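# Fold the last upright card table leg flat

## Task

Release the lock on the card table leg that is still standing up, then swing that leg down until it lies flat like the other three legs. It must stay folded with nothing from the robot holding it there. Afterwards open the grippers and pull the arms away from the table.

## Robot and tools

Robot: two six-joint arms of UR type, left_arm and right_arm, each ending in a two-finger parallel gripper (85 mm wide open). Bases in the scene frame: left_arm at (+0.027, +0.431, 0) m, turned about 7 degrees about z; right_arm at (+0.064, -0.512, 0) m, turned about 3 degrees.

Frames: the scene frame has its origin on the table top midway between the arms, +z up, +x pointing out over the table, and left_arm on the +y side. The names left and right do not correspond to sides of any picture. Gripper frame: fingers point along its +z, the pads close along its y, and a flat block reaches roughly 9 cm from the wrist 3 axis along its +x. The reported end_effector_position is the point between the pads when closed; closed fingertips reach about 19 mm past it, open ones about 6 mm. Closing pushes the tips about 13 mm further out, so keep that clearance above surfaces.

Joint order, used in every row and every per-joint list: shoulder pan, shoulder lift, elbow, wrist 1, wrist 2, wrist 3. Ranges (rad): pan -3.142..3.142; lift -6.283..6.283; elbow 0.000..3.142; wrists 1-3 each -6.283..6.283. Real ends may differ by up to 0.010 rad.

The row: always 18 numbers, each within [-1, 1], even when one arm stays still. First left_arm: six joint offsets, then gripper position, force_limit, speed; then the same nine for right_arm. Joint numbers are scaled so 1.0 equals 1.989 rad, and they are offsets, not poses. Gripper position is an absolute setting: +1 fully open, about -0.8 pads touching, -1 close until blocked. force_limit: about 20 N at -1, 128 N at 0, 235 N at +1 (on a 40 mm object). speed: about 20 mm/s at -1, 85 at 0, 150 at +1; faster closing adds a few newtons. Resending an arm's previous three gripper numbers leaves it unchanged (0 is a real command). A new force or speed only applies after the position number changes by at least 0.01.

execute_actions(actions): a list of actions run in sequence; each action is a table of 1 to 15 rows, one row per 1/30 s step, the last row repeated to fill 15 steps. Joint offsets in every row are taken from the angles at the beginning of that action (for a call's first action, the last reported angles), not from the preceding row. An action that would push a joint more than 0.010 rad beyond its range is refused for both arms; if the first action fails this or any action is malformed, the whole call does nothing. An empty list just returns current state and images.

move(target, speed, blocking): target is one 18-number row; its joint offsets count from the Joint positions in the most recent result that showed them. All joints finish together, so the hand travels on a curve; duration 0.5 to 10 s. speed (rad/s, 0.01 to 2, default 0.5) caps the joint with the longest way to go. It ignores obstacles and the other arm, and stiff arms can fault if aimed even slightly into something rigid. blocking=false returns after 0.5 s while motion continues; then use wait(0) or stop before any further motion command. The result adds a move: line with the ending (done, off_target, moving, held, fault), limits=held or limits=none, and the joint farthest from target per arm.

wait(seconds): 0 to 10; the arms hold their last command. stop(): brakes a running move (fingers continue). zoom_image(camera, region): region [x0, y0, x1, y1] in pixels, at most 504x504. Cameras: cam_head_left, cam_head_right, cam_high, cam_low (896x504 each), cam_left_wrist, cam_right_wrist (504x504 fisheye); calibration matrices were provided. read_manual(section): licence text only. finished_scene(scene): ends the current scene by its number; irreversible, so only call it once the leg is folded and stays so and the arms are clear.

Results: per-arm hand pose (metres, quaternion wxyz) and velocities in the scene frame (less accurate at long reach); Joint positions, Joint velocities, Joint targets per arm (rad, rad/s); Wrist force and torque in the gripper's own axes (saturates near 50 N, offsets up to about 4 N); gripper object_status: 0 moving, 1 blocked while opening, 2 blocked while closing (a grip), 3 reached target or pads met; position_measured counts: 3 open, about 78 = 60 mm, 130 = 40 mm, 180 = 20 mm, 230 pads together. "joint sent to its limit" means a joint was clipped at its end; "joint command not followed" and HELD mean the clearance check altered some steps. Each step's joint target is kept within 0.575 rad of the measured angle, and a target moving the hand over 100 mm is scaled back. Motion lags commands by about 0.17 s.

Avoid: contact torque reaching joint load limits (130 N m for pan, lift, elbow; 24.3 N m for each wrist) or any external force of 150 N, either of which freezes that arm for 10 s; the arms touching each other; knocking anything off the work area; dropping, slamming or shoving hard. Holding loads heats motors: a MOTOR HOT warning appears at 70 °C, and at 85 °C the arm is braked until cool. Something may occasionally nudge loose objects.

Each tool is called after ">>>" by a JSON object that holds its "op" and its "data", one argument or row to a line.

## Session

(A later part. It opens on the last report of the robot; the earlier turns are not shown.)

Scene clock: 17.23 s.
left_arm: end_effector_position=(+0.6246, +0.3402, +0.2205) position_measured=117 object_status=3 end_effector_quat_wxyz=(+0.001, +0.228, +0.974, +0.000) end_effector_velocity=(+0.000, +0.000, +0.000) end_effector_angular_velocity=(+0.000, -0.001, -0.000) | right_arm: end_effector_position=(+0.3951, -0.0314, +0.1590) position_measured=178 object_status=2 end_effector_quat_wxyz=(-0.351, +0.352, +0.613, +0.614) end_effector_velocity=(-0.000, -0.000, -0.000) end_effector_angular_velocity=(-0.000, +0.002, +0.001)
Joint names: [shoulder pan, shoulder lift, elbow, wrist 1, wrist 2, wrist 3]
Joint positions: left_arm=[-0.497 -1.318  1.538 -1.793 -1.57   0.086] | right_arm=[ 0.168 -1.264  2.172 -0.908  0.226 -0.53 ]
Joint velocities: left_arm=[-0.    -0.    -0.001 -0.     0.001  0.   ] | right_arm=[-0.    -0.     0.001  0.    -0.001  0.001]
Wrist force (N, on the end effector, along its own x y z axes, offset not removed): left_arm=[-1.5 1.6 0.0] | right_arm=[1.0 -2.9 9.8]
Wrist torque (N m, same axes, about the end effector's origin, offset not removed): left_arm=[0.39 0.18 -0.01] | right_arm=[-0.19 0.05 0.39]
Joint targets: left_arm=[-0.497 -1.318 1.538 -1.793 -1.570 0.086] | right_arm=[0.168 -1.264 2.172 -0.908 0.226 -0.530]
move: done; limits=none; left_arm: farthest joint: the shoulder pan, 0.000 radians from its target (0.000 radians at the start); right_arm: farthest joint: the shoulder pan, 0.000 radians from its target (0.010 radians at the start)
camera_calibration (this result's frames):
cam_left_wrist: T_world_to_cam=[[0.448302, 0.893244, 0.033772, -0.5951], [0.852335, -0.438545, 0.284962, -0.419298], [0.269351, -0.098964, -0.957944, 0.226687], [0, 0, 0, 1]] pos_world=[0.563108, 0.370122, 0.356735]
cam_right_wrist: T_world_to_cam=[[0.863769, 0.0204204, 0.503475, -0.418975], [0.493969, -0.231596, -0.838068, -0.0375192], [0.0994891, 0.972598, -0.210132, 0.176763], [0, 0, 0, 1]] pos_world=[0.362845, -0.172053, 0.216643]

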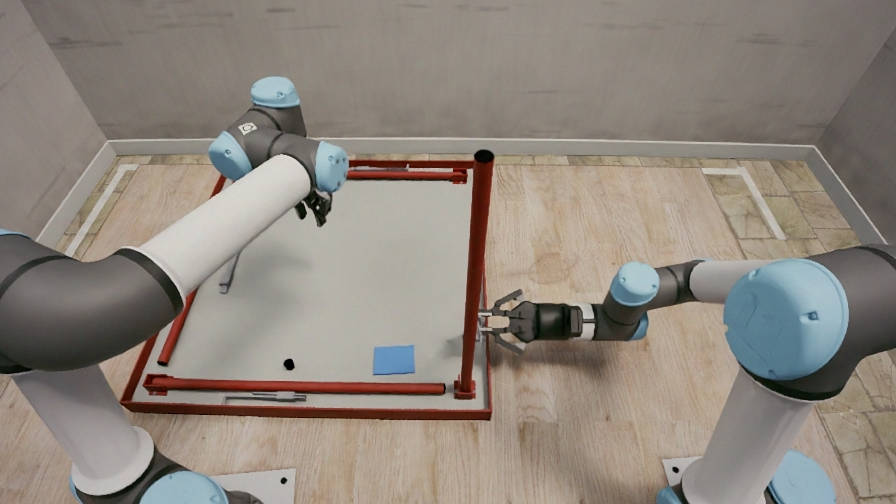

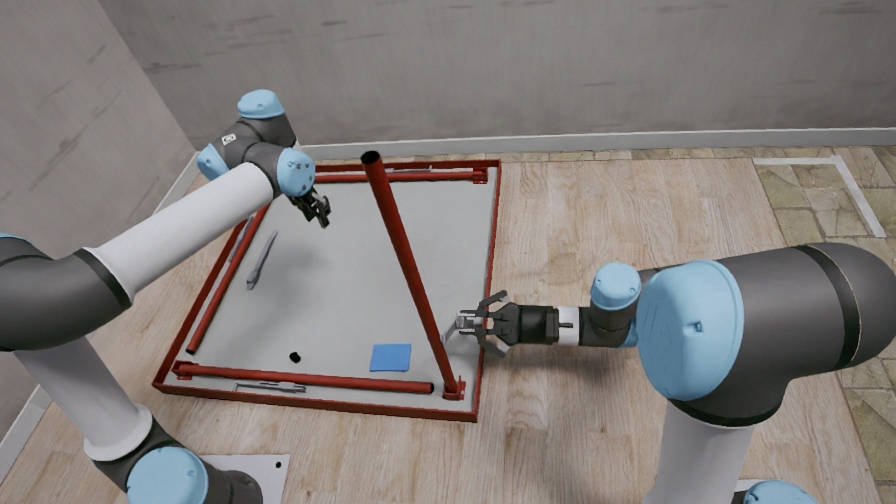

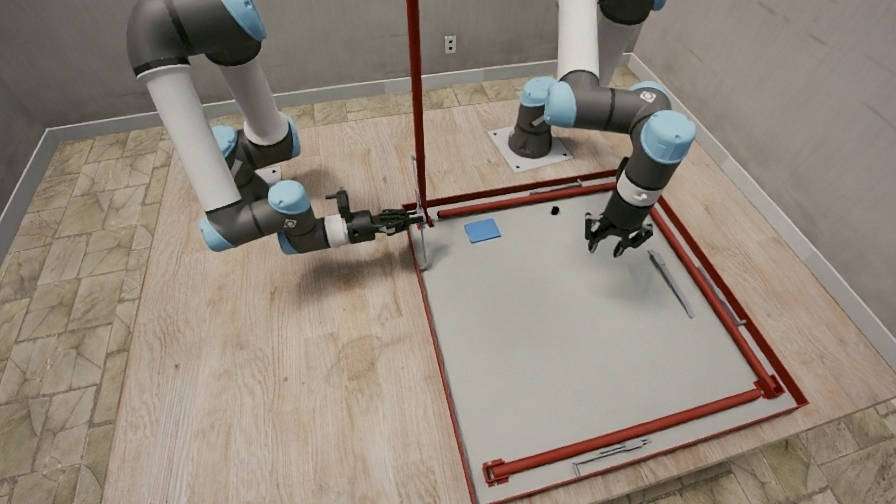

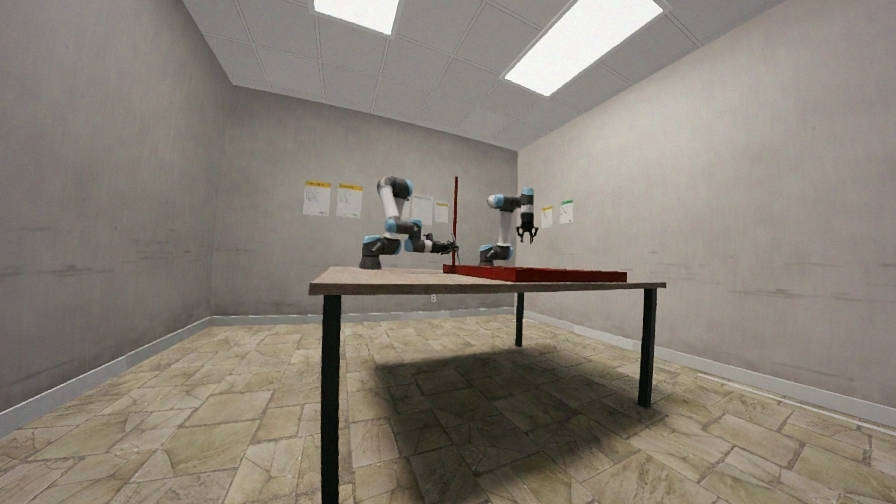

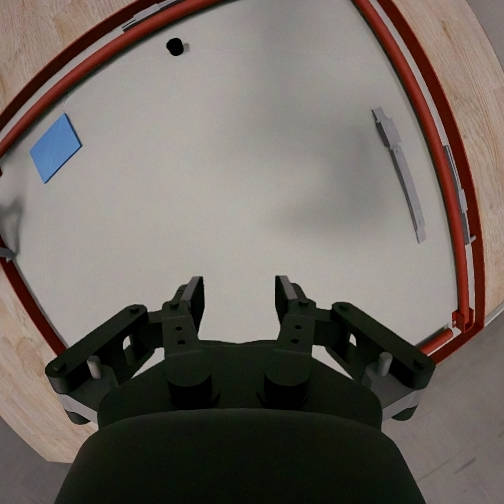

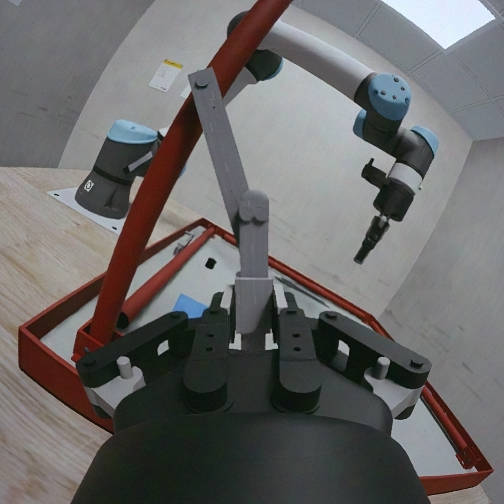

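>>> {"op": "move", "data": {
  "target": [0,-0.016,0.048,-0.031,0,-0.3,0.1,-0.8,0,-0.0275,0.0684,-0.132,0.064,-0.0275,0.392,-0.25,-0.7,0],
  "speed": 0.35
}}

>>> {"op": "move", "data": {
  "target": [-0.15,0,0,0,0,-0.278,0.1,-0.8,0,-0.0134,0.123,-0.108,-0.015,-0.0134,0.402,-0.25,-0.7,0],
  "speed": 0.35
}}

>>> {"op": "move", "data": {
  "target": [-0.1974,0,0,0,0,0,0.1,-0.8,0,0,0,0,0,0,0,-0.25,-0.7,0]
}}

Scene clock: 25.80 s.
left_arm: end_effector_position=(+0.6060, +0.3475, +0.1994) position_measured=117 object_status=3 end_effector_quat_wxyz=(+0.000, -0.068, +0.998, +0.000) end_effector_velocity=(-0.000, -0.000, -0.001) end_effector_angular_velocity=(-0.000, +0.002, +0.001) | right_arm: end_effector_position=(+0.4956, -0.0344, +0.1708) position_measured=160 object_status=3 end_effector_quat_wxyz=(+0.558, -0.559, -0.434, -0.434) end_effector_velocity=(-0.000, -0.000, -0.000) end_effector_angular_velocity=(-0.000, +0.002, +0.000)
Joint names: [shoulder pan, shoulder lift, elbow, wrist 1, wrist 2, wrist 3]
Joint positions: left_arm=[-0.497 -1.349  1.634 -1.855 -1.57  -0.51 ] | right_arm=[ 0.114 -1.128  1.909 -0.78   0.172  0.249]
Joint velocities: left_arm=[-0.     0.001  0.001 -0.001 -0.001 -0.001] | right_arm=[-0.     0.     0.001 -0.    -0.001  0.001]
Wrist force (N, on the end effector, along its own x y z axes, offset not removed): left_arm=[-0.9 2.6 -1.2] | right_arm=[-3.6 2.8 1.8]
Wrist torque (N m, same axes, about the end effector's origin, offset not removed): left_arm=[0.58 0.04 0.02] | right_arm=[-0.07 0.29 0.02]
Joint targets: left_arm=[-0.497 -1.349 1.634 -1.855 -1.570 -0.510] | right_arm=[0.114 -1.128 1.909 -0.780 0.172 0.249]
move: done; limits=none; left_arm: farthest joint: the shoulder pan, 0.000 radians from its target (0.000 radians at the start); right_arm: farthest joint: the shoulder pan, 0.001 radians from its target (0.055 radians at the start)
camera_calibration (this result's frames):
cam_left_wrist: T_world_to_cam=[[-0.130873, 0.990835, 0.0334468, -0.275419], [0.951865, 0.116151, 0.283659, -0.647071], [0.277175, 0.0689603, -0.958342, 0.149099], [0, 0, 0, 1]] pos_world=[0.538552, 0.337771, 0.335647]
cam_right_wrist: T_world_to_cam=[[0.968092, 0.0203317, -0.249769, -0.434744], [-0.238503, -0.231117, -0.94324, 0.303032], [-0.0769035, 0.972713, -0.218893, 0.26103], [0, 0, 0, 1]] pos_world=[0.513221, -0.175033, 0.234384]

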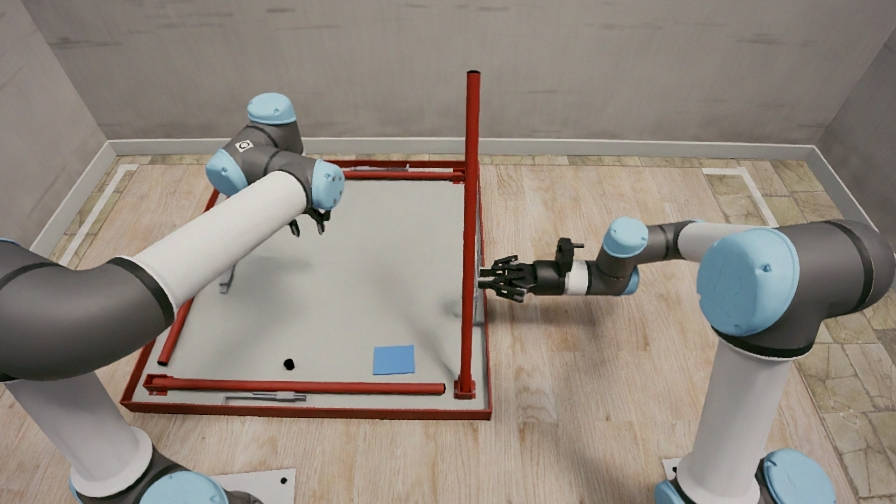

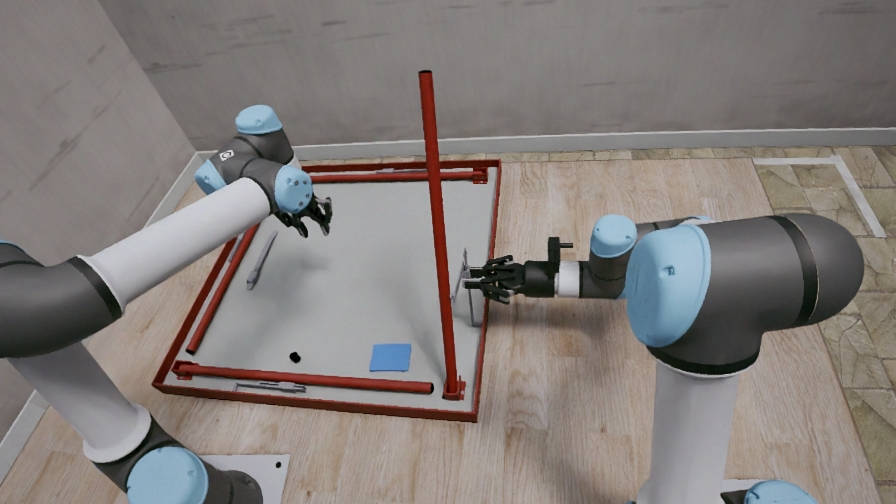

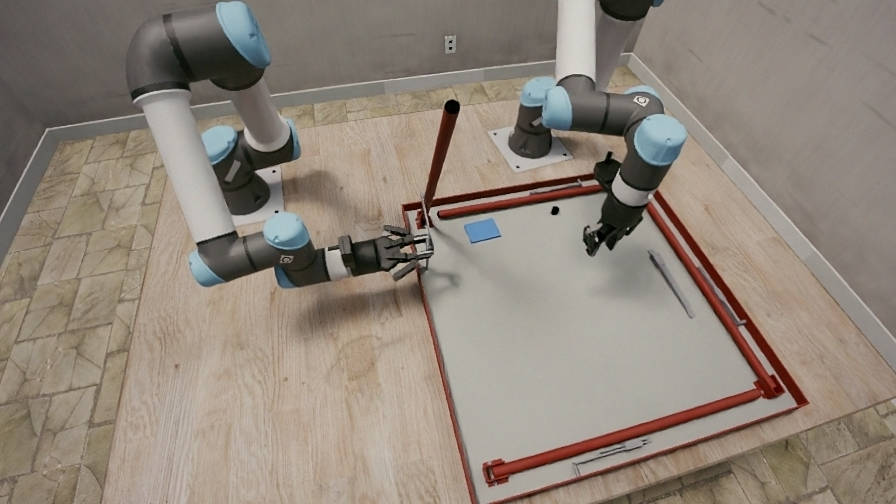

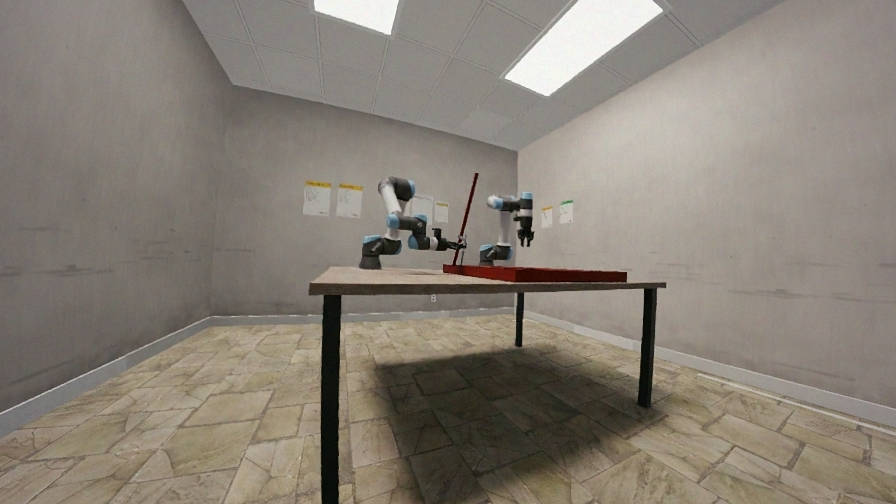

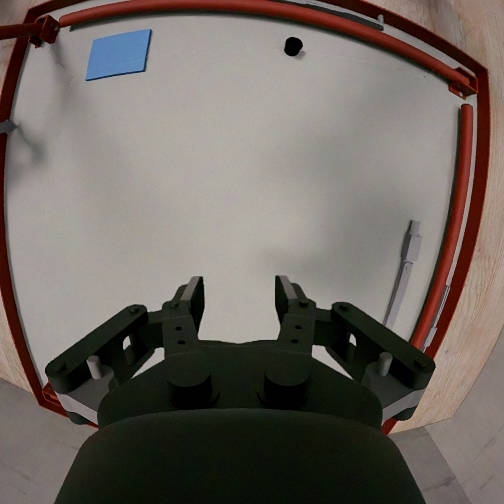

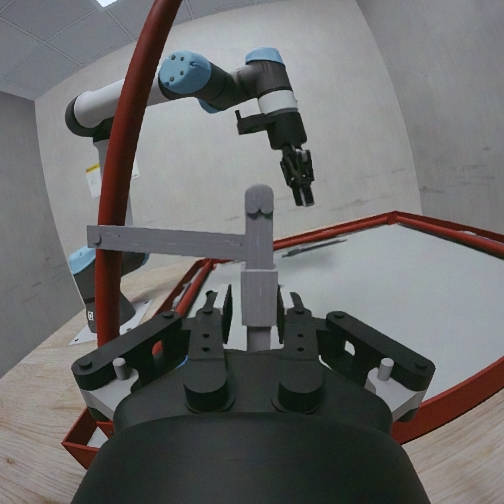

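Scene clock: 28.60 s.
left_arm: end_effector_position=(+0.5559, +0.1810, +0.1994) position_measured=117 object_status=3 end_effector_quat_wxyz=(+0.000, -0.194, +0.981, +0.000) end_effector_velocity=(-0.000, +0.000, -0.001) end_effector_angular_velocity=(+0.001, +0.000, +0.000) | right_arm: end_effector_position=(+0.5795, -0.0345, +0.1071) position_measured=160 object_status=3 end_effector_quat_wxyz=(+0.683, -0.683, -0.182, -0.183) end_effector_velocity=(-0.000, -0.001, -0.001) end_effector_angular_velocity=(-0.000, +0.004, +0.000)
Joint names: [shoulder pan, shoulder lift, elbow, wrist 1, wrist 2, wrist 3]
Joint positions: left_arm=[-0.796 -1.349  1.634 -1.855 -1.57  -1.063] | right_arm=[ 0.087 -0.884  1.695 -0.81   0.145  1.049]
Joint velocities: left_arm=[-0.     0.001  0.     0.     0.001 -0.001] | right_arm=[-0.001  0.002  0.     0.001 -0.001  0.001]
Wrist force (N, on the end effector, along its own x y z axes, offset not removed): left_arm=[0.3 0.7 -1.6] | right_arm=[-18.2 1.9 1.6]
Wrist torque (N m, same axes, about the end effector's origin, offset not removed): left_arm=[0.22 -0.06 -0.03] | right_arm=[-0.12 -0.10 -0.32]
Joint targets: left_arm=[-0.796 -1.349 1.634 -1.855 -1.570 -1.063] | right_arm=[0.087 -0.884 1.695 -0.810 0.145 1.049]
move: done; limits=none; left_arm: farthest joint: the shoulder pan, 0.000 radians from its target (0.298 radians at the start); right_arm: farthest joint: the shoulder lift, 0.001 radians from its target (0.245 radians at the start)
camera_calibration (this result's frames):
cam_left_wrist: T_world_to_cam=[[-0.376152, 0.925969, 0.033022, 0.0311039], [0.891801, 0.352142, 0.284056, -0.589447], [0.251398, 0.136297, -0.958239, 0.176586], [0, 0, 0, 1]] pos_world=[0.492976, 0.1547, 0.33562]
cam_right_wrist: T_world_to_cam=[[0.495866, 0.0207173, -0.868152, -0.191886], [-0.842547, -0.23064, -0.486745, 0.564073], [-0.210315, 0.972819, -0.0969113, 0.31793], [0, 0, 0, 1]] pos_world=[0.637273, -0.175215, 0.138784]

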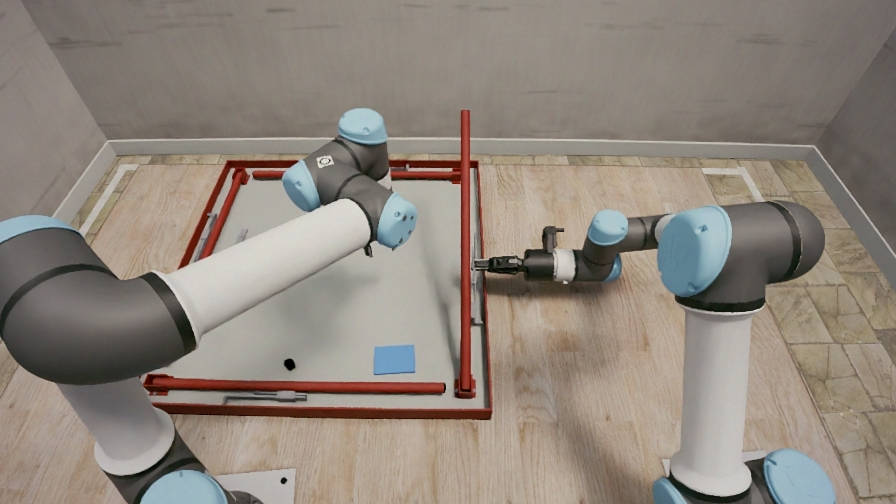

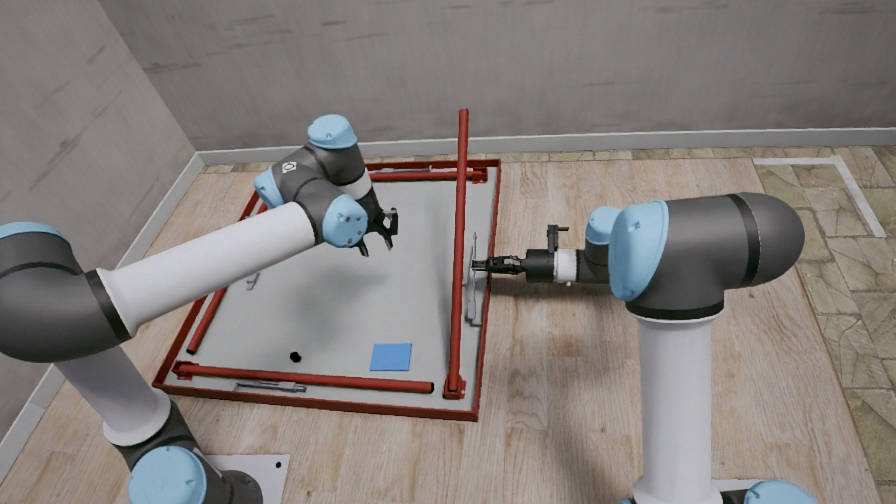

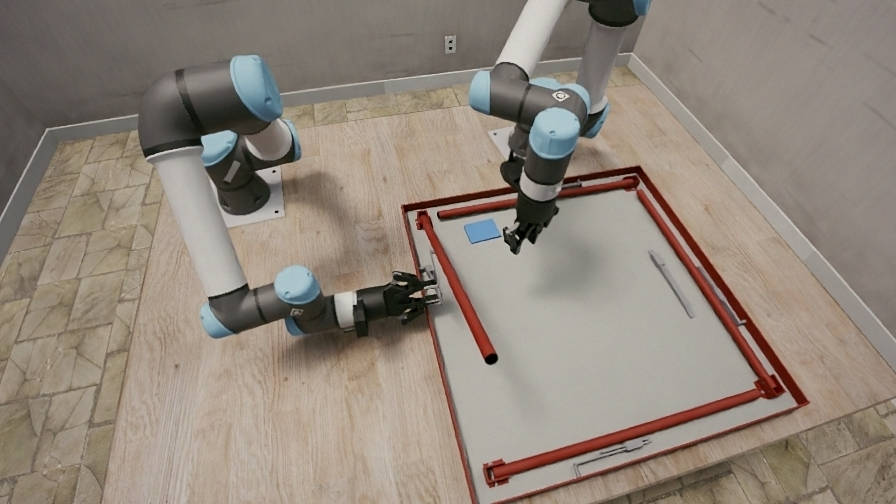

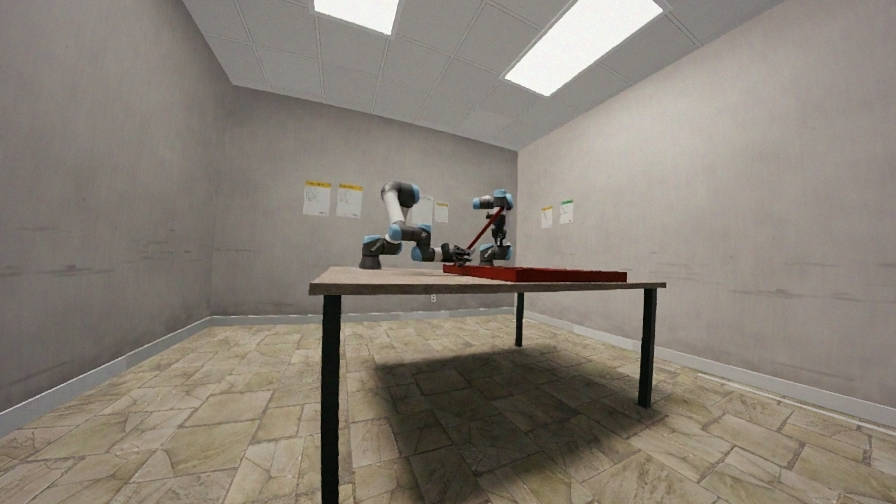

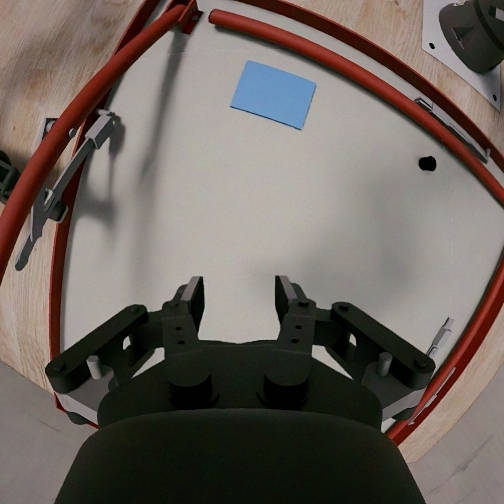

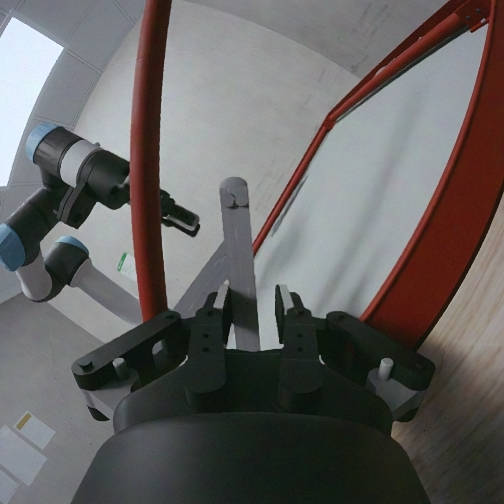

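Scene clock: 29.93 s.
left_arm: end_effector_position=(+0.4201, -0.0022, +0.1994) position_measured=117 object_status=3 end_effector_quat_wxyz=(+0.000, +0.001, +1.000, +0.000) end_effector_velocity=(-0.000, -0.001, +0.000) end_effector_angular_velocity=(-0.000, -0.001, -0.002) | right_arm: end_effector_position=(+0.5795, -0.0345, +0.1071) position_measured=160 object_status=3 end_effector_quat_wxyz=(+0.683, -0.683, -0.182, -0.183) end_effector_velocity=(+0.001, -0.001, +0.000) end_effector_angular_velocity=(-0.000, +0.000, -0.002)
Joint names: [shoulder pan, shoulder lift, elbow, wrist 1, wrist 2, wrist 3]
Joint positions: left_arm=[-1.188 -1.349  1.634 -1.855 -1.57  -1.063] | right_arm=[ 0.087 -0.884  1.695 -0.81   0.145  1.049]
Joint velocities: left_arm=[-0.002  0.    -0.001  0.     0.001  0.   ] | right_arm=[-0.001 -0.    -0.     0.001  0.     0.   ]
Wrist force (N, on the end effector, along its own x y z axes, offset not removed): left_arm=[0.2 2.8 -0.1] | right_arm=[-16.6 1.3 -1.1]
Wrist torque (N m, same axes, about the end effector's origin, offset not removed): left_arm=[0.61 -0.10 -0.01] | right_arm=[-0.28 -0.35 -0.40]
Joint targets: left_arm=[-1.188 -1.349 1.634 -1.855 -1.570 -1.063] | right_arm=[0.087 -0.884 1.695 -0.810 0.145 1.049]
move: done; limits=none; left_arm: farthest joint: the shoulder pan, 0.001 radians from its target (0.393 radians at the start); right_arm: farthest joint: the shoulder pan, 0.000 radians from its target (0.000 radians at the start)
camera_calibration (this result's frames):
cam_left_wrist: T_world_to_cam=[[0.00651712, 0.999433, 0.0330222, -0.0109179], [0.95868, -0.0156368, 0.284056, -0.432725], [0.284411, 0.0298065, -0.958239, 0.221595], [0, 0, 0, 1]] pos_world=[0.351892, -0.0024597, 0.33562]
cam_right_wrist: T_world_to_cam=[[0.495865, 0.0207149, -0.868153, -0.191894], [-0.842548, -0.230636, -0.486743, 0.564077], [-0.21031, 0.97282, -0.0969109, 0.31793], [0, 0, 0, 1]] pos_world=[0.63728, -0.175217, 0.138779]

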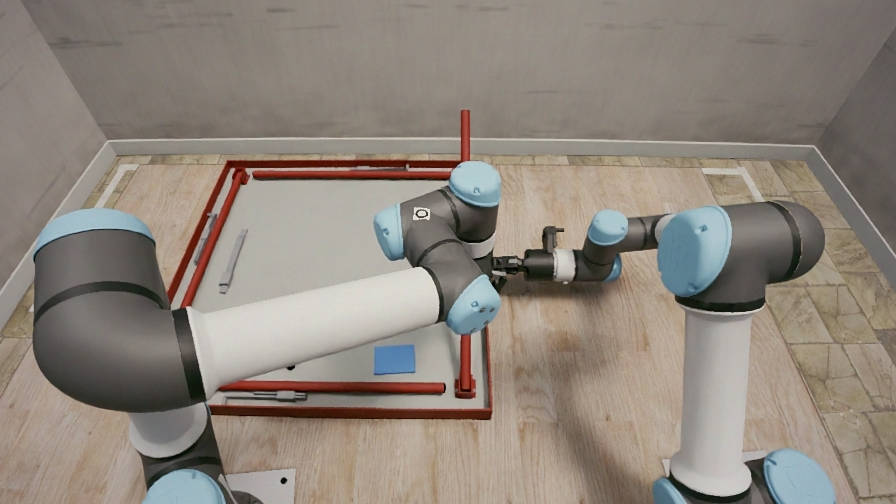

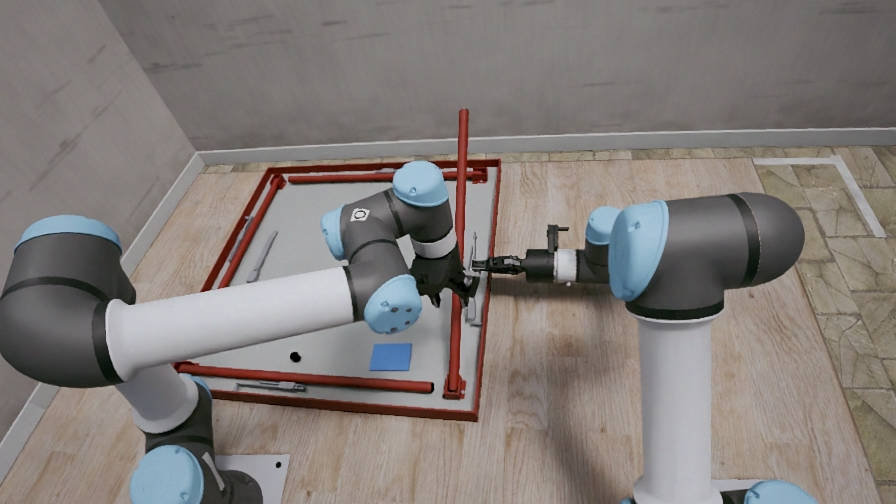

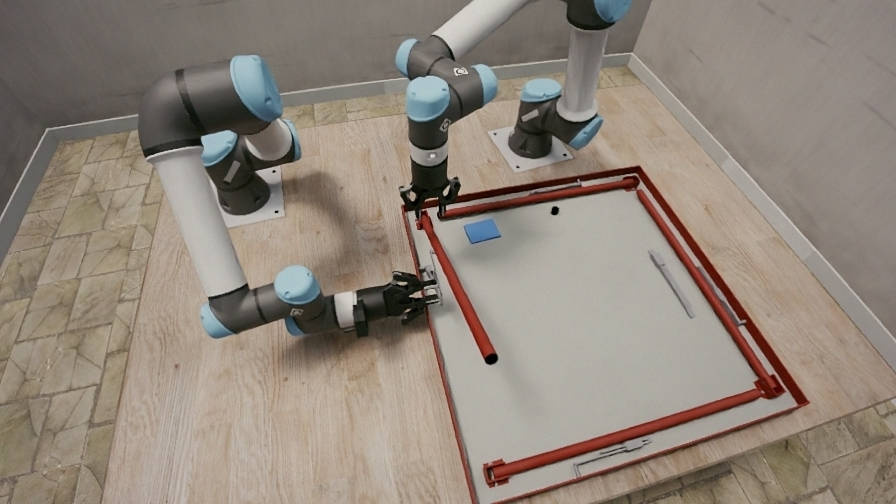

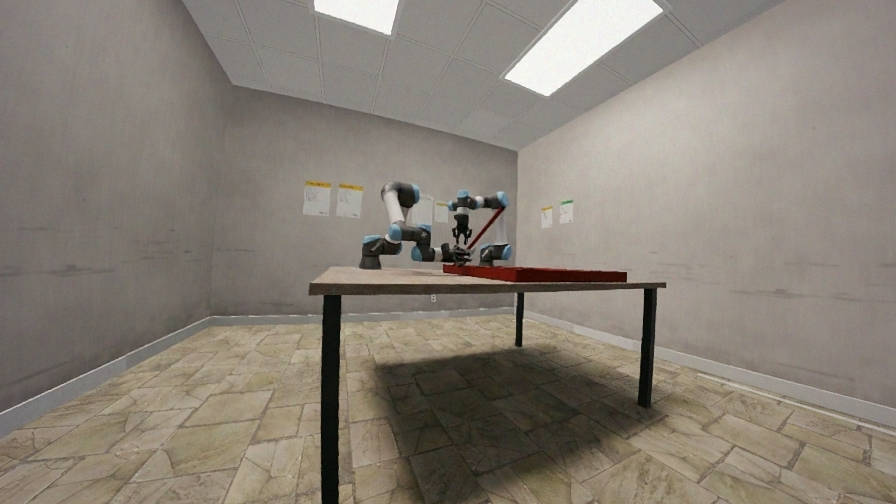

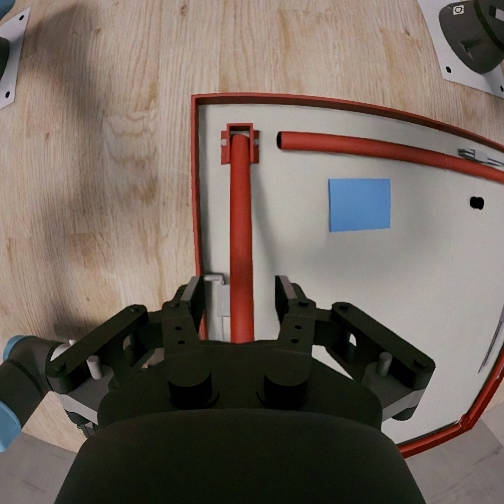

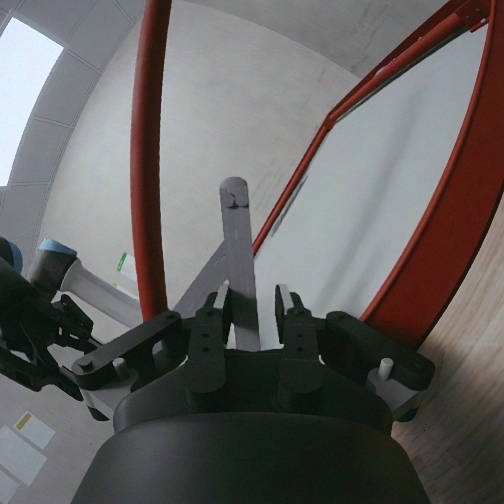

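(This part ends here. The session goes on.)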